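# Move the cover from its holder onto the module

## Task

Lift the cover out of the holder and set it on the base plate so it sits over the module. Do not dent the cover's thin walls; anything beyond the slightest dent counts as failure. The cover must stay in place by itself at the end, not only because the robot holds it.

## Robot and tools

Robot: one arm with a two-finger parallel gripper. The fingers point along the gripper's +z axis and close along its y axis. A flat block sticks out about 9 cm toward the gripper's +x and turns with it, so watch its clearance. The reported end_effector_position is the point between the pads when they are shut. Closed fingertips reach about 19 mm past it, fully open ones about 6 mm. Closing also pushes the tips roughly 13 mm farther from the arm, so leave room above any surface.

Frames: results use the scene frame, with its origin on the table top under the arm base, +z up, and +y to the left when looking along +x. Positions are in metres, orientation is end_effector_quat_wxyz, and velocities are in m/s and rad/s. The printed hand position can be a little off, more so far from the base. Motion commands, though, are given in the gripper's own axes.

The row: every motion uses 9 numbers, each in [-1, 1], in this order: dx, dy, dz, rx, ry, rz, position, force_limit, speed. The first six are an offset in the gripper's own axes, not an absolute pose. They are counted from the gripper pose in the most recent result that shows it. Before any such result exists, and for a second call in the same reply, they are counted from wherever the robot is when the action starts. A value of 1.0 equals 0.6 m or 180 degrees, and rx, ry, rz form a single rotation vector. All zeros means "go back to the reference pose", not "stay still". The last three numbers control the fingers. position +1 is fully open (85 mm), about -0.8 is where the pads touch, and -1 closes until blocked. force_limit -1, 0 and +1 give about 20, 128 and 235 N per pad on a 40 mm object. speed -1, 0 and +1 give about 20, 85 and 150 mm/s, and a faster close adds some grip force.

execute_actions: argument actions is a list holding at most one item, plus an optional pictures boolean. An empty list sends nothing and returns the state with images. An action is {"rows": [...], "steps": n}, with 1 to 15 rows and at most 15 steps of 1/30 s. Each row lasts one step, the final row repeats to fill the count, and every row is measured from the same reference pose. A wait is {"steps": n} with n up to 300, counted from the previous result. Each step's commanded pose is clipped to within 100 mm and 16 degrees of the measured pose, and the arm trails commands by about 0.17 s. The last 12 steps of an action run after its result is returned, so an action needs at least 12 steps. Only a result with nothing still pending shows "Hand target". A far target may need several actions; compare the reported pose with what you asked for.

move: argument target is one 9-number row as above, an offset in gripper axes from the same reference pose. speed is the path's top speed in m/s, from 0.002 to 0.5, default 0.25; turning is capped at twice that value in rad/s. The path runs in a straight line for 0.5 to 10 s and does not steer around obstacles. The gripper can lag, stray, or overshoot the speed. Finger values are sent at the start. stop_force (5 to 24 N, optional) ends the path once the wrist sensor feels that much extra push against the motion direction. It lets a slow move aim well past a surface. Don't rely on it for moves that rotate, and leave it out when pulling away from something you are pressing on. The result's "move:" line reports the ending (done, contact, held, off_target, moving, fault), any limits (paced = pose clipped, held = some steps blocked), and the distance left to the target.

wait: argument seconds, 0 to 10; nothing new is sent to the arm. zoom_image: camera is cam_high, cam_low or cam_wrist; region is [x0, y0, x1, y1] in pixels, at most 504 by 504. Each image is 896x504. finished_scene: argument scene, the number of the current scene; it is final and reports whether the goal was met.

Result lines: object_status 0 means the fingers are moving, 1 means blocked while opening, 2 means blocked while closing (a grip), and 3 means at the commanded spot or fully shut. position_measured is in counts: 3 is open, about 78 is 60 mm, 130 is 40 mm, 180 is 20 mm, 230 is pads touching. A new position value (a change of at least 0.01) is needed before a new force_limit or speed applies; to loosen a grip, open first. "Wrist force" and "Wrist torque" are in gripper axes. They carry an offset of up to about 3.5 N and noise, and saturate near 30 N. "pose unreachable" and HELD mean the clearance check changed or blocked commands.

Cautions: the arm is stiff. A joint torque over its load limit (wrist joints 8.55 N m, elbow 26.6, shoulder 51.3), or an outside force of 150 N, causes a 10 s fault stop. Approach contacts slowly, keep grip force low on the thin-walled cover so it doesn't dent, and avoid slams and drops. Holding loads heats the motors: MOTOR HOT appears from 70 °C, and at 85 °C an OVER-TEMPERATURE FAULT brakes the arm. Don't knock anything off the table, and note that loose objects may get an occasional small push. Release the cover and check that it rests on the module on its own before finishing.

Each tool is called after "Call:" as name([rows], argument=value, ...), one row to a line, values as JSON.

## Session

Call:
execute_actions(actions=[])

Scene clock: 0.00 s of 5600.00 s.
end_effector_position=(+0.3854, +0.2653, +0.2478) position_measured=3 object_status=3 end_effector_quat_wxyz=(+0.016, +0.481, +0.877, +0.020) end_effector_velocity=(-0.000, -0.000, +0.000) end_effector_angular_velocity=(-0.001, -0.000, +0.001)
Joint positions: [ 0.923 -1.058  0.696 -1.38  -1.989  1.674]
Joint velocities: [ 0.    -0.001  0.001  0.001 -0.001 -0.   ]
Motor temperatures (°C, as the motors report them): [24 28 30 32 35 39]
Wrist force (N, on the end effector, along its own x y z axes, offset not removed): no reading
Wrist torque (N m, same axes, about the end effector's origin, offset not removed): no reading
Hand target: +0.385, +0.265, +0.248; +0.016, +0.481, +0.877, +0.020

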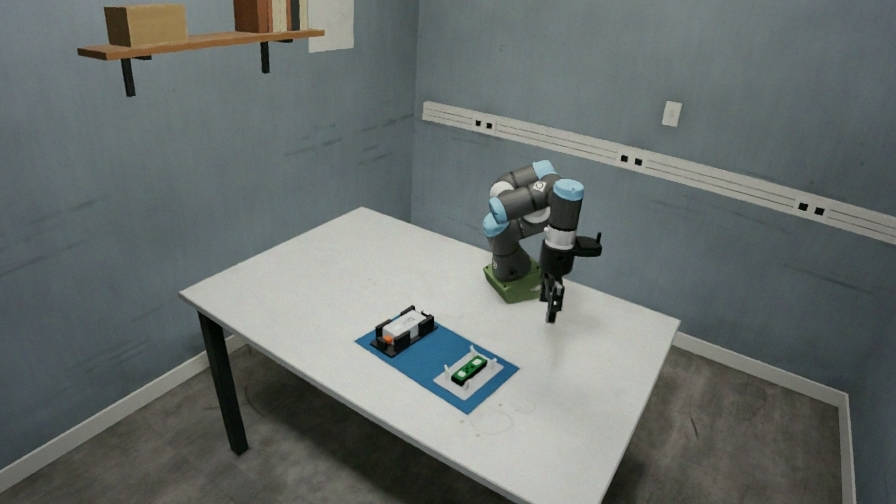

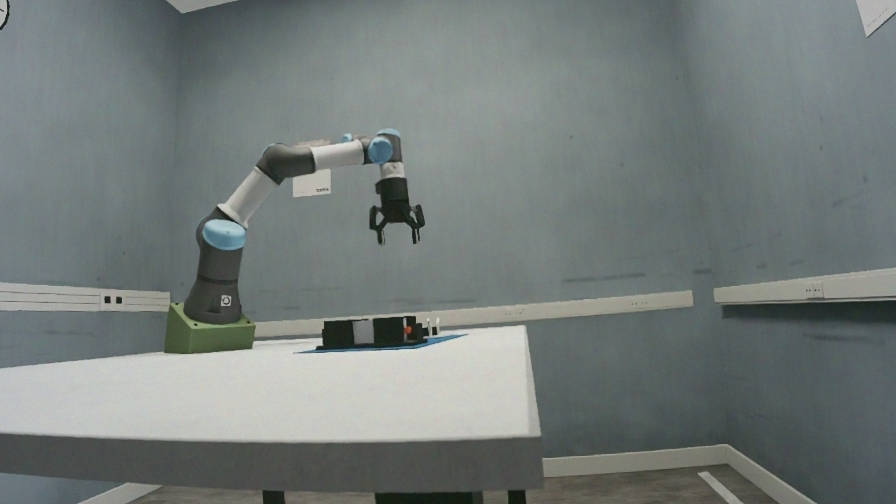

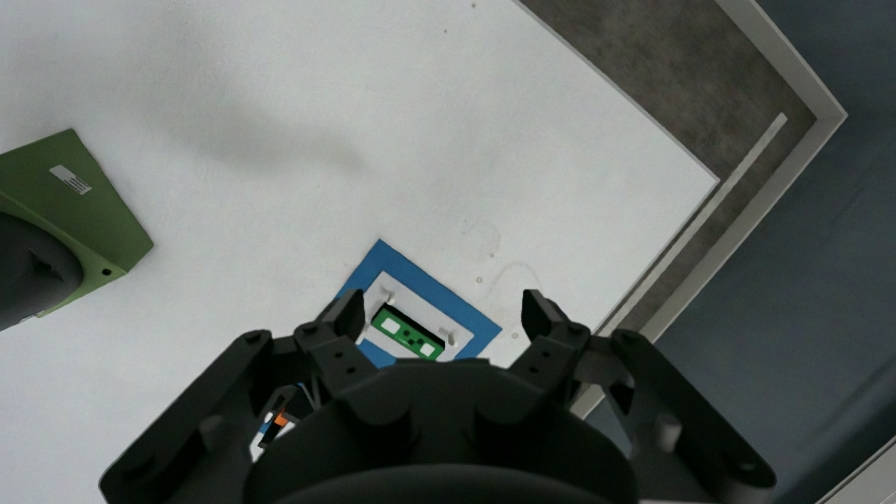

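Call:
zoom_image(camera="cam_high", region=[345, 295, 525, 420])

Call:
zoom_image(camera="cam_low", region=[290, 295, 470, 365])

Region (345, 295, 525, 420) of cam_high's 896x504 image, scaled by 2.800, with more detail than that image has; it fills the top 350 rows of this view, and the rest is white.

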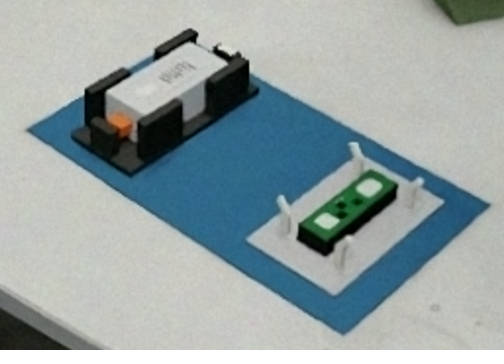

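Region (290, 295, 470, 365) of cam_low's 896x504 image, scaled by 2.800, with more detail than that image has.

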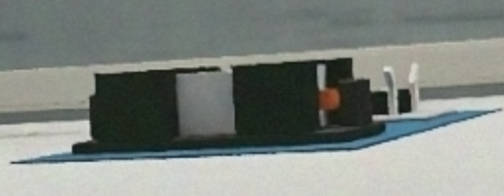

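Call:
move(target=[-0.517,-0.263,0.07,0.013,0.0105,-0.319,1,-1,0], speed=0.35)

Scene clock: 3.87 s of 5600.00 s.
end_effector_position=(+0.4210, -0.0798, +0.2006) position_measured=3 object_status=3 end_effector_quat_wxyz=(-0.000, +0.001, +1.000, -0.001) end_effector_velocity=(-0.000, -0.001, -0.001) end_effector_angular_velocity=(+0.010, -0.000, +0.007)
Joint positions: [-0.216 -1.754  1.378 -1.609 -1.639 -0.436]
Joint velocities: [-0.016 -0.002 -0.     0.006  0.016 -0.021]
Motor temperatures (°C, as the motors report them): [24 28 30 32 35 39]
Wrist force (N, on the end effector, along its own x y z axes, offset not removed): [-0.5 2.0 -0.9]
Wrist torque (N m, same axes, about the end effector's origin, offset not removed): [0.47 0.07 0.07]
Hand target: +0.421, -0.080, +0.201; -0.000, +0.000, +1.000, -0.000
Off the commanded pose: 0.001 m, 0 deg.
Kept back: nothing.
move: done
camera_calibration (this result's frames):
cam_wrist: T_world_to_cam=[[-0.00742006, 0.999817, 0.0176548, 0.0753875], [0.961679, 0.00229574, 0.274169, -0.430265], [0.274078, 0.0190126, -0.961519, 0.229914], [0, 0, 0, 1]] pos_world=[0.351322, -0.0787571, 0.337701]

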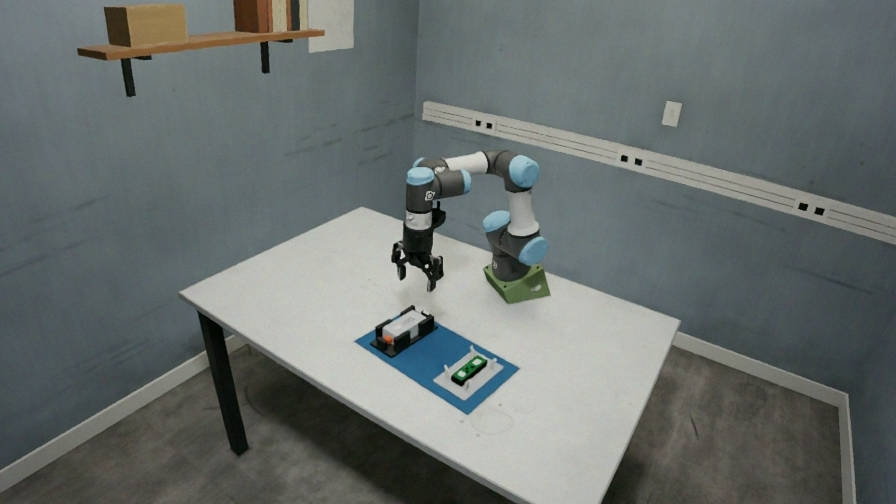

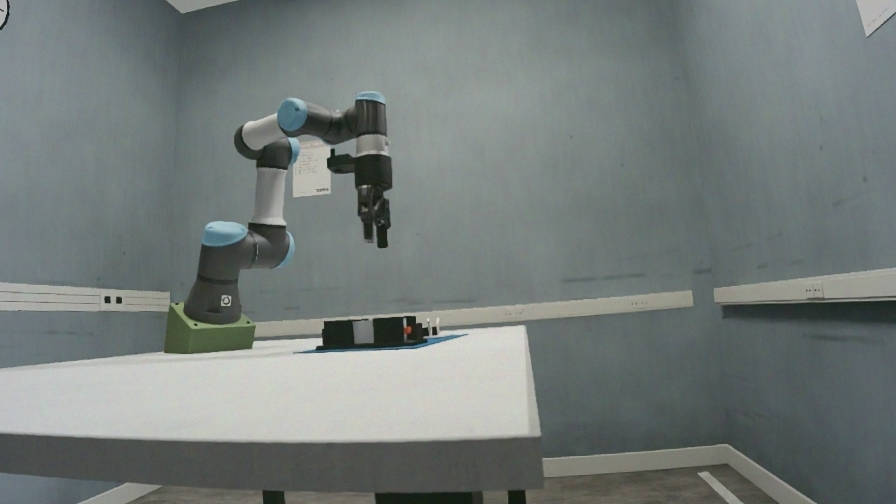

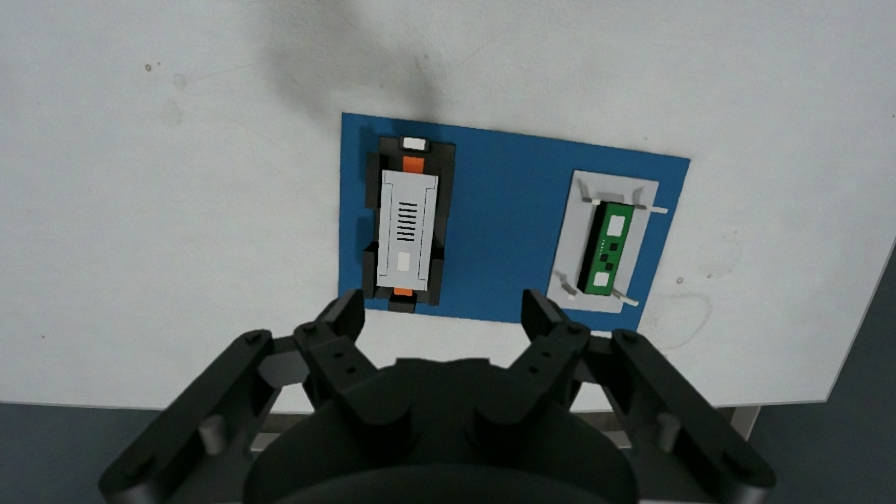

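Call:
zoom_image(camera="cam_wrist", region=[330, 125, 510, 325])

Call:
zoom_image(camera="cam_wrist", region=[520, 150, 700, 330])

Region (330, 125, 510, 325) of cam_wrist's 896x504 image, scaled by 2.520, with more detail than that image has; it fills the left 454 columns of this view, and the rest is white.

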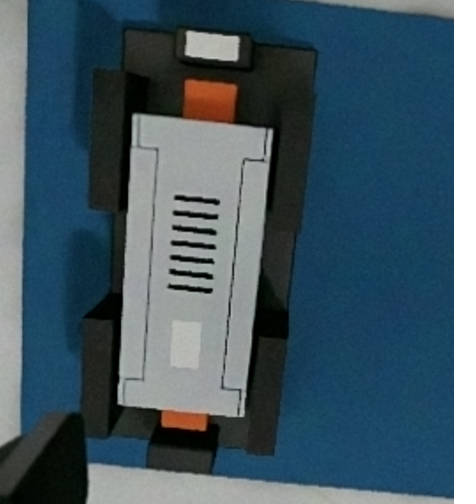

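Region (520, 150, 700, 330) of cam_wrist's 896x504 image, scaled by 2.800, with more detail than that image has.

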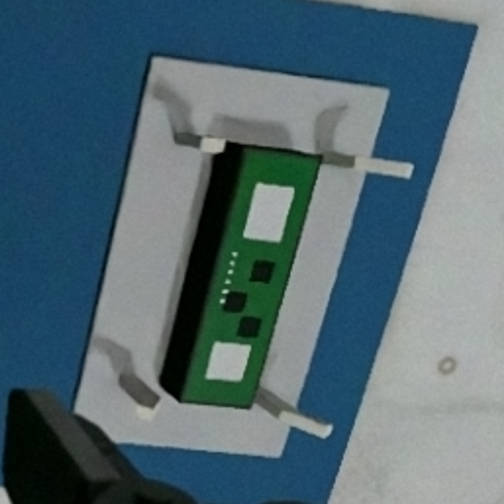

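Call:
move(target=[0.0115,-0.060,0.19,0,0,0.033,0.75,-1,0])

Call:
zoom_image(camera="cam_low", region=[300, 260, 440, 360])

Scene clock: 5.83 s of 5600.00 s.
end_effector_position=(+0.4141, -0.1159, +0.0868) position_measured=35 object_status=3 end_effector_quat_wxyz=(-0.000, +0.052, +0.999, -0.001) end_effector_velocity=(+0.000, -0.000, -0.002) end_effector_angular_velocity=(-0.001, -0.003, +0.000)
Joint positions: [-0.371 -1.66   1.77  -2.1   -1.576 -0.474]
Joint velocities: [-0.001  0.003  0.006 -0.011  0.001 -0.001]
Motor temperatures (°C, as the motors report them): [24 28 30 32 35 39]
Wrist force (N, on the end effector, along its own x y z axes, offset not removed): [-3.6 1.0 0.9]
Wrist torque (N m, same axes, about the end effector's origin, offset not removed): [0.31 0.60 0.07]
Hand target: +0.414, -0.116, +0.087; -0.000, +0.052, +0.999, -0.001
Off the commanded pose: 0.000 m, 0 deg.
Kept back: nothing.
move: done
camera_calibration (this result's frames):
cam_wrist: T_world_to_cam=[[0.0959839, 0.995225, 0.017744, 0.070005], [0.956837, -0.097165, 0.273901, -0.401817], [0.274317, -0.00931199, -0.961594, 0.119695], [0, 0, 0, 1]] pos_world=[0.344919, -0.107599, 0.223914]

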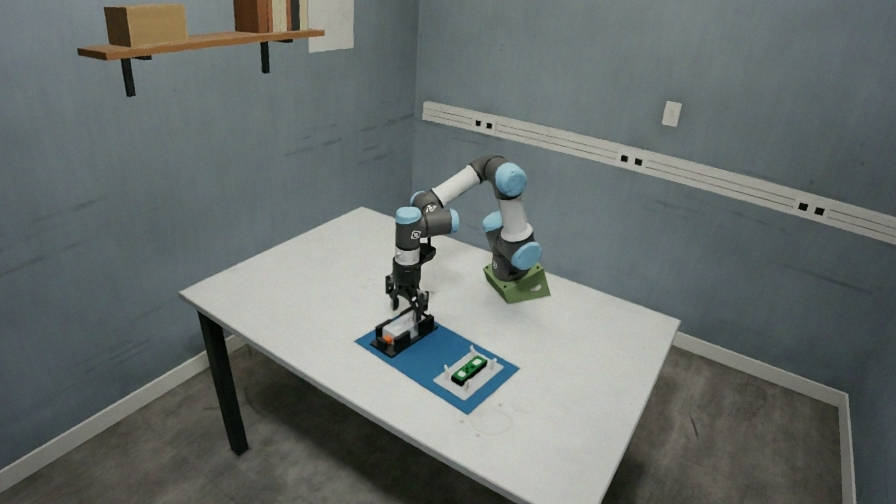

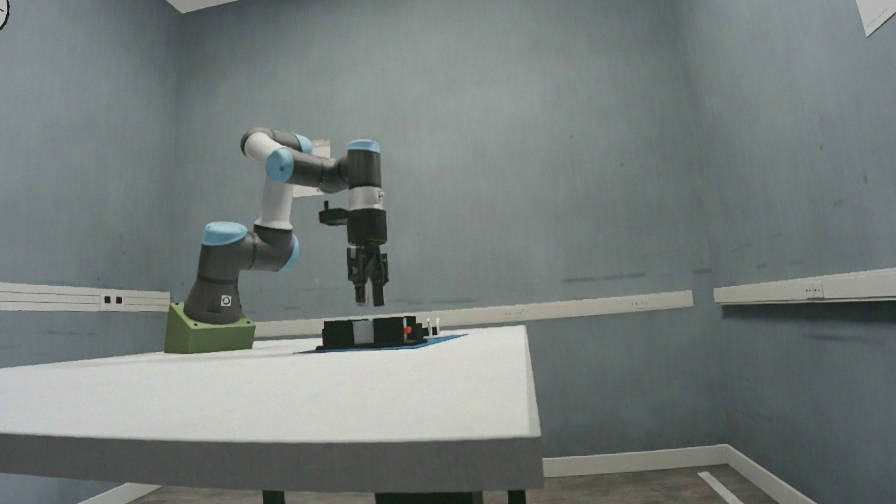

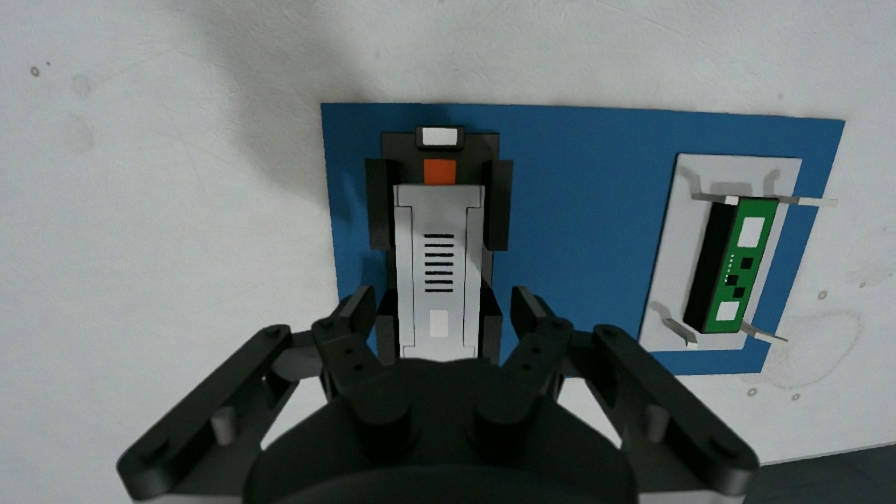

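Region (300, 260, 440, 360) of cam_low's 896x504 image, scaled by 3.600, with more detail than that image has; it fills the top 360 rows of this view, and the rest is white.

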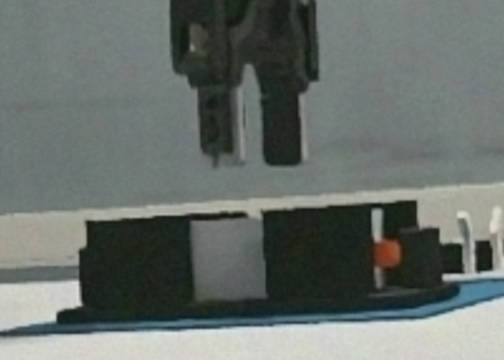

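Call:
move(target=[0,-0.003,0.079,0,0,0,0.55,-1,-1], speed=0.06, stop_force=10)

Call:
zoom_image(camera="cam_wrist", region=[320, 170, 570, 370])

Call:
zoom_image(camera="cam_low", region=[300, 260, 440, 360])

Scene clock: 8.83 s of 5600.00 s.
end_effector_position=(+0.4139, -0.1177, +0.0396) position_measured=59 object_status=3 end_effector_quat_wxyz=(-0.000, +0.052, +0.999, -0.001) end_effector_velocity=(+0.001, -0.001, -0.001) end_effector_angular_velocity=(-0.003, -0.003, +0.000)
Joint positions: [-0.378 -1.542  1.862 -2.309 -1.574 -0.48 ]
Joint velocities: [-0.     0.005  0.002 -0.011 -0.001 -0.   ]
Motor temperatures (°C, as the motors report them): [24 28 30 32 35 39]
Wrist force (N, on the end effector, along its own x y z axes, offset not removed): [-0.2 2.8 -0.8]
Wrist torque (N m, same axes, about the end effector's origin, offset not removed): [0.55 0.01 0.04]
Hand target: +0.414, -0.118, +0.039; -0.000, +0.052, +0.999, -0.001
Off the commanded pose: 0.000 m, 0 deg.
Kept back: nothing.
move: done
camera_calibration (this result's frames):
cam_wrist: T_world_to_cam=[[0.0959875, 0.995223, 0.0178061, 0.0726718], [0.95686, -0.0971864, 0.273812, -0.388895], [0.274235, -0.00924461, -0.961618, 0.0744108], [0, 0, 0, 1]] pos_world=[0.344736, -0.109432, 0.176745]

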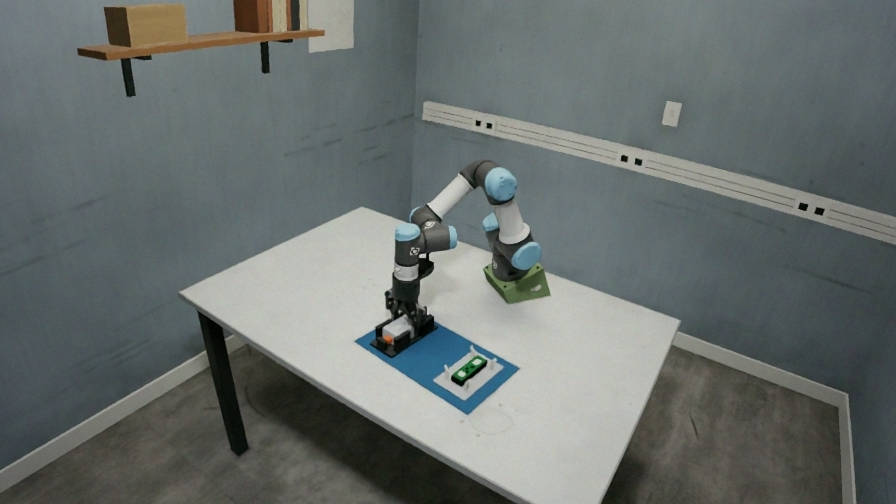

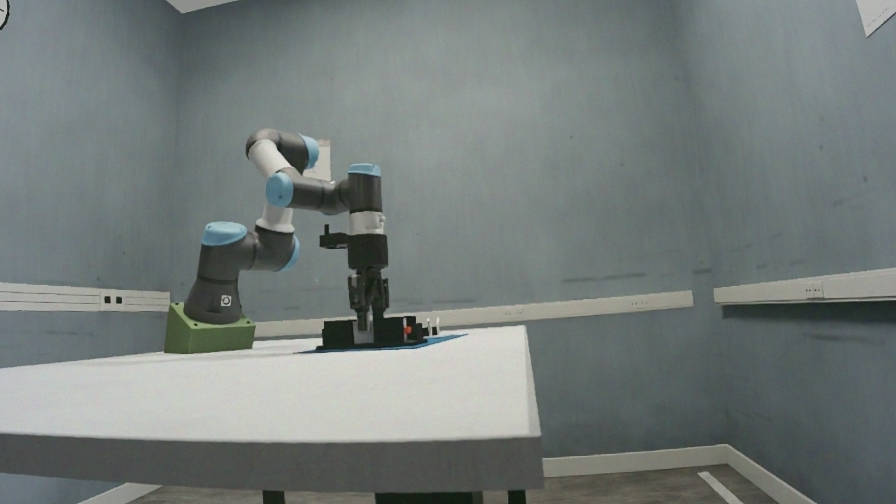

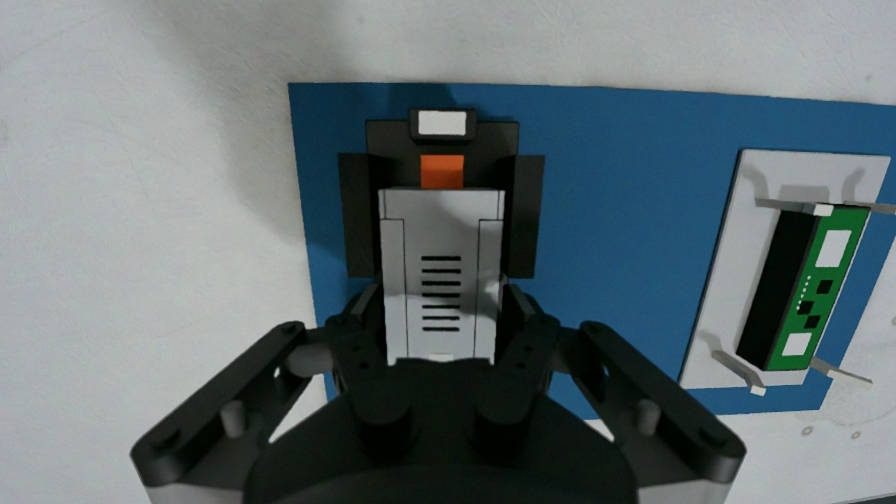

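Region (320, 170, 570, 370) of cam_wrist's 896x504 image, scaled by 2.016, with more detail than that image has; it fills the top 403 rows of this view, and the rest is white.

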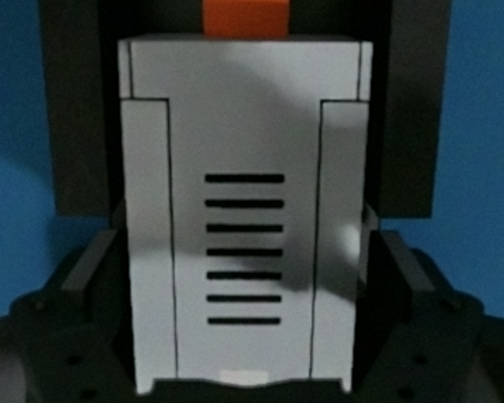

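Region (300, 260, 440, 360) of cam_low's 896x504 image, scaled by 3.600, with more detail than that image has; it fills the top 360 rows of this view, and the rest is white.

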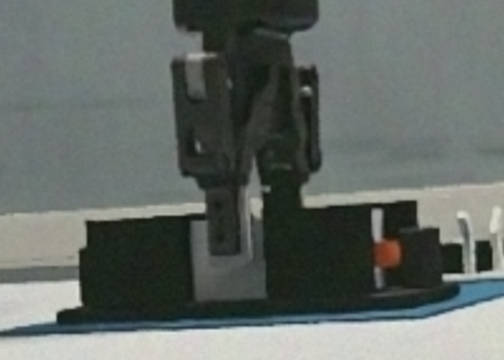

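Call:
move(target=[0,-0.0017,0,0,0,0,-1,-1,-1])

Call:
move(target=[0,0,-0.008,0,0,0,-1,-1,-1], speed=0.01)

Call:
zoom_image(camera="cam_low", region=[300, 260, 440, 360])

Scene clock: 10.20 s of 5600.00 s.
end_effector_position=(+0.4138, -0.1187, +0.0397) position_measured=100 object_status=2 end_effector_quat_wxyz=(-0.000, +0.052, +0.999, -0.001) end_effector_velocity=(-0.001, +0.000, -0.001) end_effector_angular_velocity=(+0.001, +0.002, +0.001)
Joint positions: [-0.381 -1.542  1.861 -2.308 -1.572 -0.483]
Joint velocities: [ 0.     0.001  0.001  0.001 -0.    -0.001]
Motor temperatures (°C, as the motors report them): [24 28 30 32 35 39]
Wrist force (N, on the end effector, along its own x y z axes, offset not removed): [1.0 0.6 -2.5]
Wrist torque (N m, same axes, about the end effector's origin, offset not removed): [0.07 -0.10 0.19]
Hand target: +0.414, -0.119, +0.040; -0.000, +0.052, +0.999, -0.001
Off the commanded pose: 0.000 m, 0 deg.
Kept back: nothing.
move: done
camera_calibration (this result's frames):
cam_wrist: T_world_to_cam=[[0.0959845, 0.995224, 0.0177673, 0.0737012], [0.956838, -0.0971721, 0.273895, -0.388914], [0.274313, -0.00928922, -0.961595, 0.0744155], [0, 0, 0, 1]] pos_world=[0.344641, -0.11045, 0.17677]

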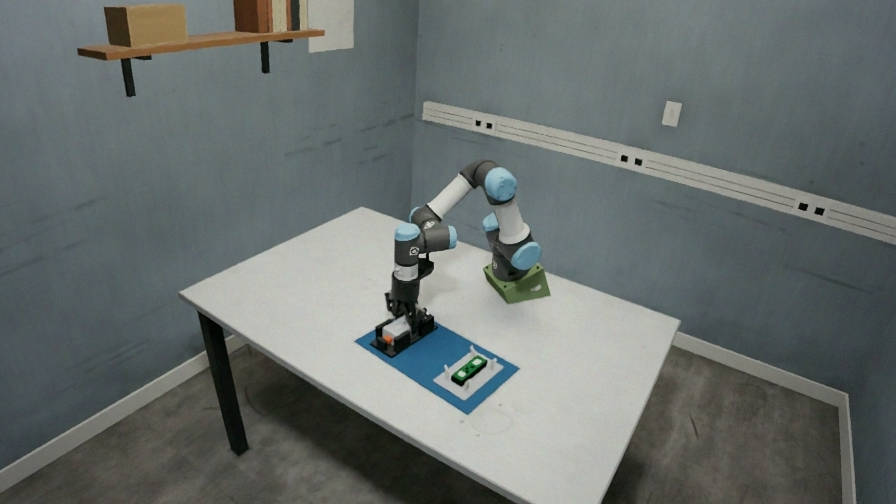

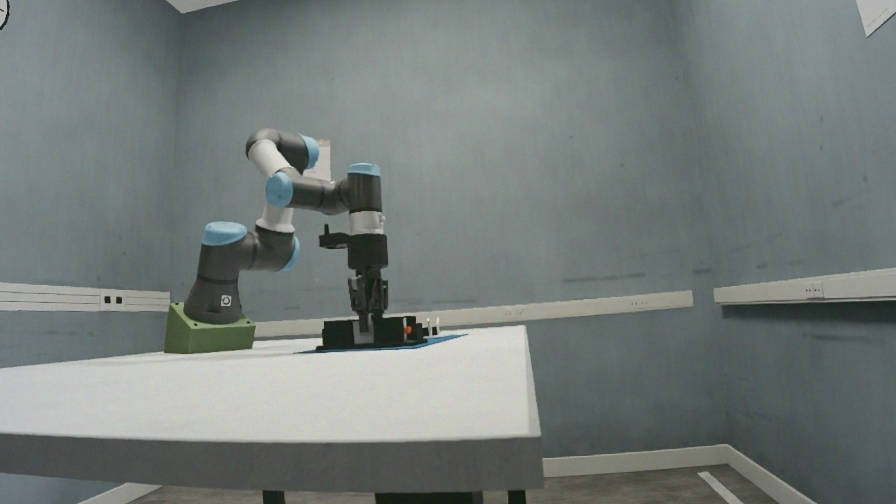

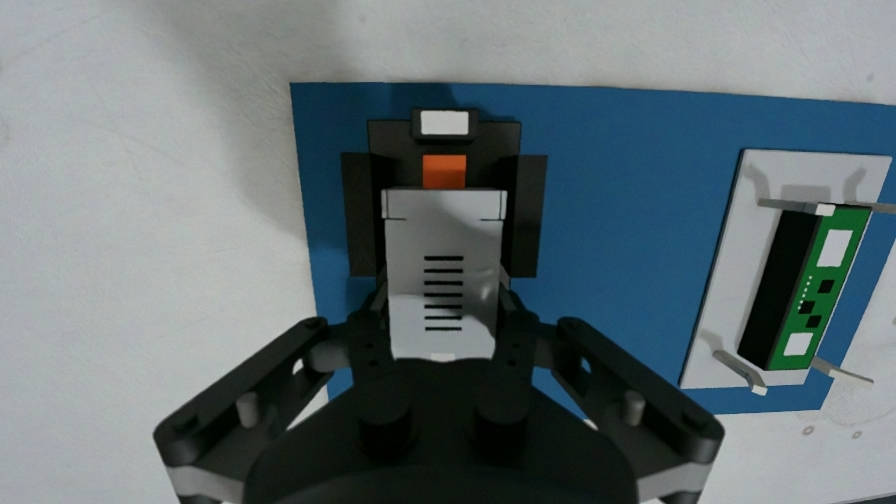

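Scene clock: 10.90 s of 5600.00 s.
end_effector_position=(+0.4138, -0.1187, +0.0443) position_measured=101 object_status=2 end_effector_quat_wxyz=(-0.000, +0.052, +0.999, -0.001) end_effector_velocity=(+0.000, -0.000, +0.003) end_effector_angular_velocity=(-0.001, -0.001, -0.001)
Joint positions: [-0.381 -1.556  1.854 -2.288 -1.572 -0.483]
Joint velocities: [-0.    -0.007 -0.004  0.009  0.     0.001]
Motor temperatures (°C, as the motors report them): [24 28 30 32 35 39]
Wrist force (N, on the end effector, along its own x y z axes, offset not removed): [0.4 1.8 2.7]
Wrist torque (N m, same axes, about the end effector's origin, offset not removed): [0.41 -0.13 0.20]
Hand target: +0.414, -0.119, +0.044; -0.000, +0.052, +0.999, -0.001
Off the commanded pose: 0.000 m, 0 deg.
Kept back: nothing.
move: done
camera_calibration (this result's frames):
cam_wrist: T_world_to_cam=[[0.0960115, 0.995222, 0.0177378, 0.0736221], [0.95683, -0.0971898, 0.273916, -0.39017], [0.274331, -0.00932699, -0.96159, 0.0788309], [0, 0, 0, 1]] pos_world=[0.344633, -0.110456, 0.181371]

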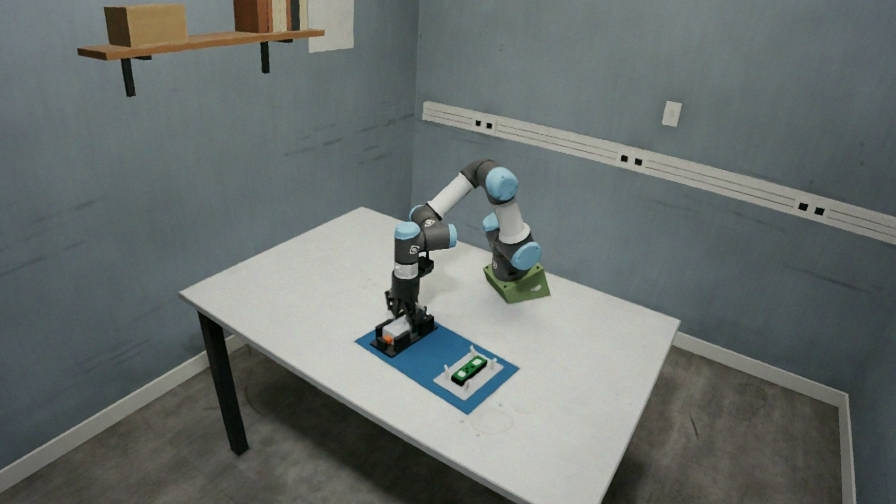

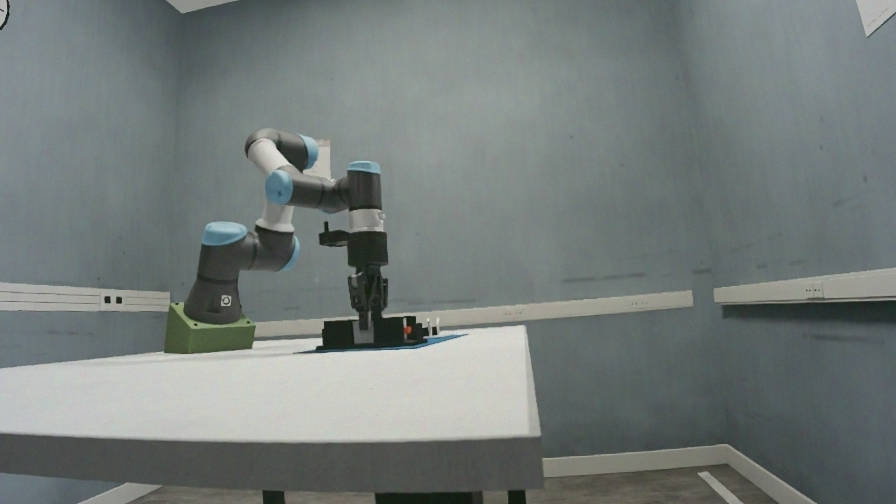

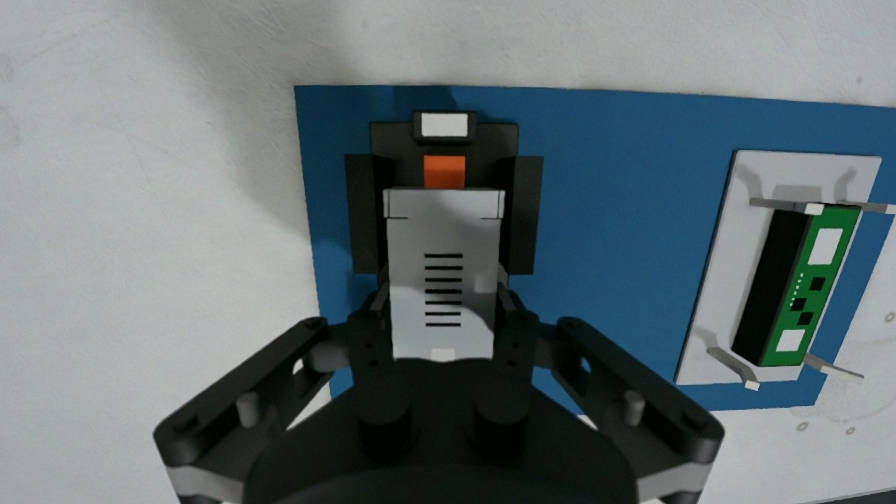

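Region (300, 260, 440, 360) of cam_low's 896x504 image, scaled by 3.600, with more detail than that image has; it fills the top 360 rows of this view, and the rest is white.

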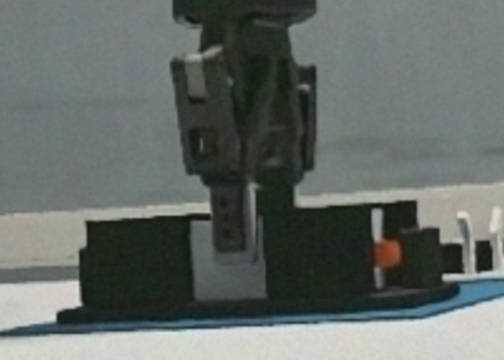

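Call:
move(target=[0,0,0,0,0,0,0.4,-1,0])

Call:
move(target=[0,0,0.017,0,0,0,0.4,-1,0], speed=0.03)

Call:
zoom_image(camera="cam_wrist", region=[320, 90, 570, 370])

Scene clock: 12.07 s of 5600.00 s.
end_effector_position=(+0.4138, -0.1187, +0.0443) position_measured=78 object_status=3 end_effector_quat_wxyz=(-0.000, +0.052, +0.999, -0.001) end_effector_velocity=(+0.000, -0.000, +0.001) end_effector_angular_velocity=(-0.002, -0.001, -0.001)
Joint positions: [-0.381 -1.556  1.854 -2.288 -1.572 -0.483]
Joint velocities: [-0.    -0.002  0.001 -0.001 -0.     0.001]
Motor temperatures (°C, as the motors report them): [24 28 30 32 35 39]
Wrist force (N, on the end effector, along its own x y z axes, offset not removed): [0.6 -1.7 1.4]
Wrist torque (N m, same axes, about the end effector's origin, offset not removed): [-0.24 -0.12 0.03]
Hand target: +0.414, -0.119, +0.044; -0.000, +0.052, +0.999, -0.001
Off the commanded pose: 0.000 m, 0 deg.
Kept back: nothing.
move: done
camera_calibration (this result's frames):
cam_wrist: T_world_to_cam=[[0.0959736, 0.995226, 0.0177285, 0.0736262], [0.95682, -0.0971502, 0.273966, -0.390182], [0.274381, -0.00933053, -0.961576, 0.0788305], [0, 0, 0, 1]] pos_world=[0.344638, -0.110445, 0.181393]

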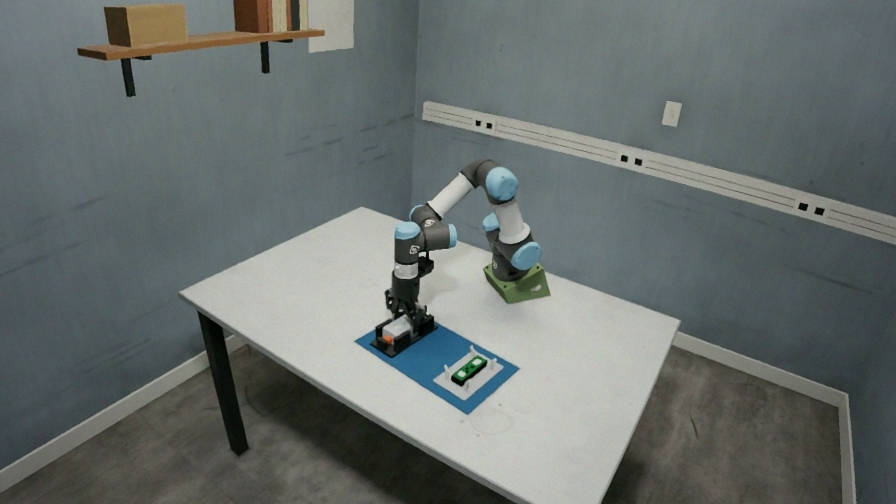

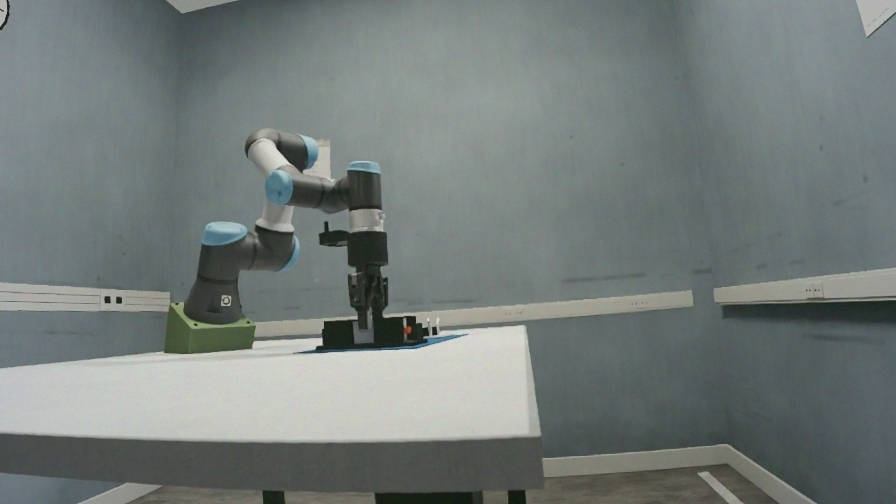

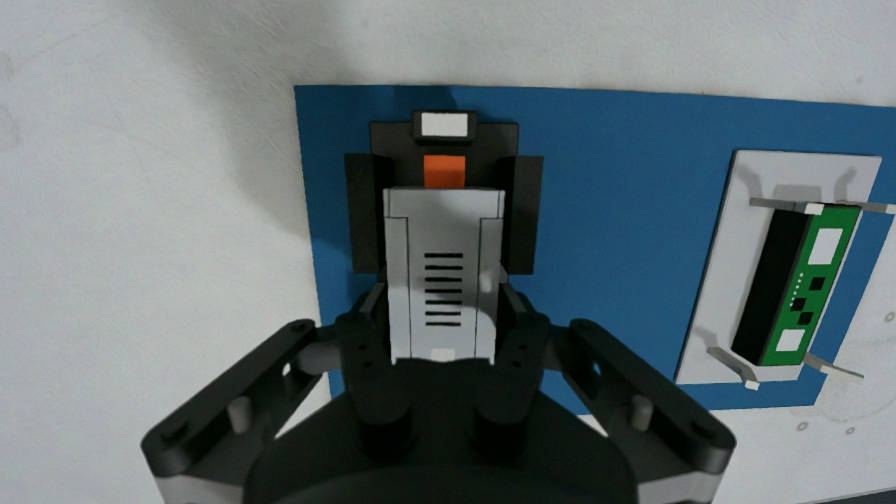

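Scene clock: 12.83 s of 5600.00 s.
end_effector_position=(+0.4138, -0.1187, +0.0343) position_measured=78 object_status=3 end_effector_quat_wxyz=(-0.000, +0.052, +0.999, -0.001) end_effector_velocity=(+0.001, +0.000, -0.002) end_effector_angular_velocity=(+0.001, -0.002, +0.002)
Joint positions: [-0.381 -1.527  1.869 -2.332 -1.572 -0.483]
Joint velocities: [ 0.     0.007  0.002 -0.01   0.002 -0.002]
Motor temperatures (°C, as the motors report them): [24 28 30 32 35 39]
Wrist force (N, on the end effector, along its own x y z axes, offset not removed): [0.1 -0.2 0.6]
Wrist torque (N m, same axes, about the end effector's origin, offset not removed): [-0.04 0.02 0.02]
Hand target: +0.414, -0.119, +0.034; -0.000, +0.052, +0.999, -0.001
Off the commanded pose: 0.000 m, 0 deg.
Kept back: nothing.
move: done
camera_calibration (this result's frames):
cam_wrist: T_world_to_cam=[[0.0959413, 0.995228, 0.0177743, 0.0738143], [0.956832, -0.0971321, 0.27393, -0.387445], [0.274349, -0.00927419, -0.961585, 0.069243], [0, 0, 0, 1]] pos_world=[0.344641, -0.110453, 0.171404]

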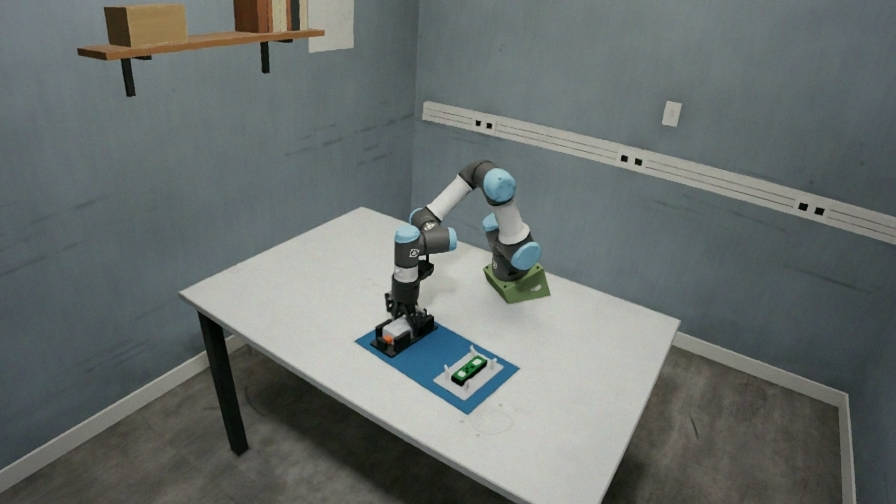

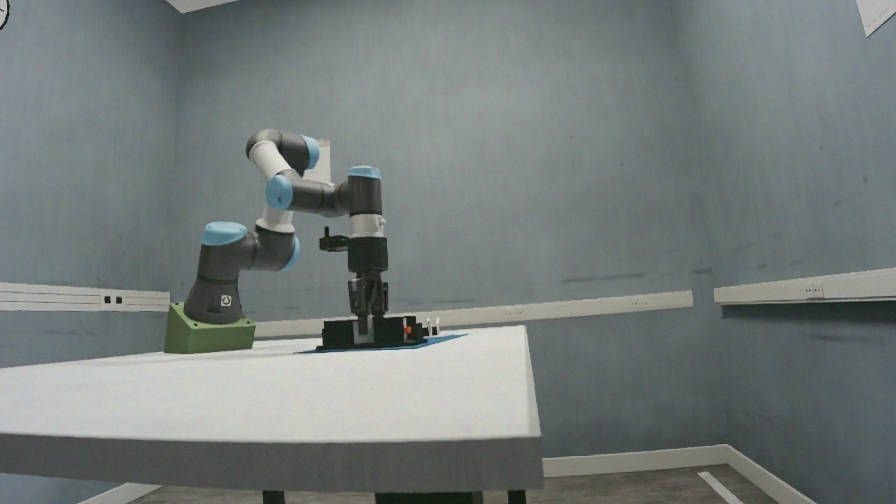

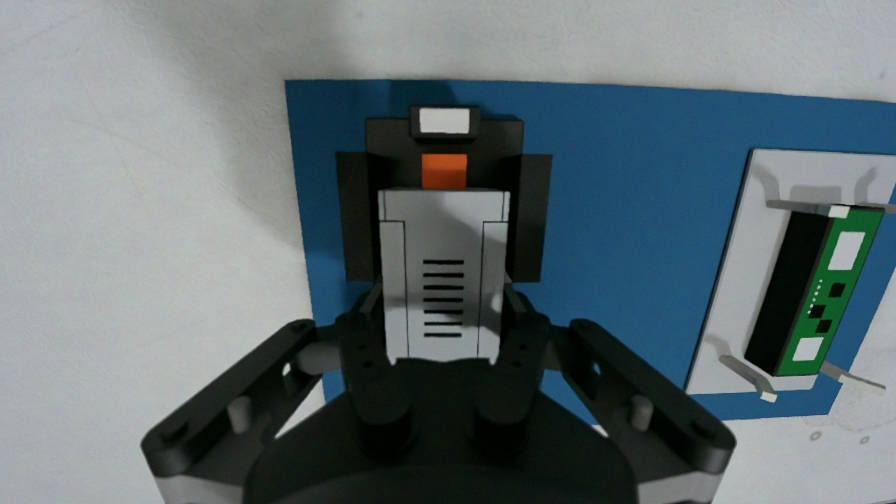

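Region (320, 90, 570, 370) of cam_wrist's 896x504 image, scaled by 1.800, with more detail than that image has; it fills the left 450 columns of this view, and the rest is white.

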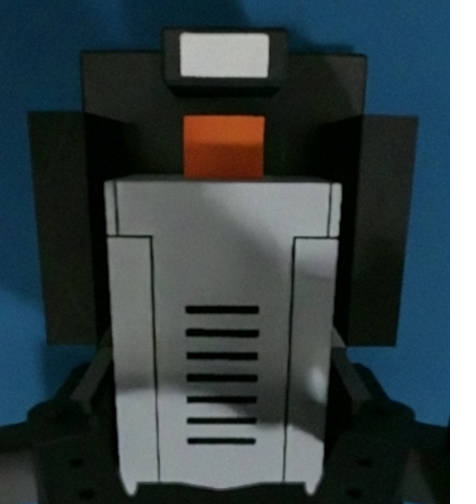

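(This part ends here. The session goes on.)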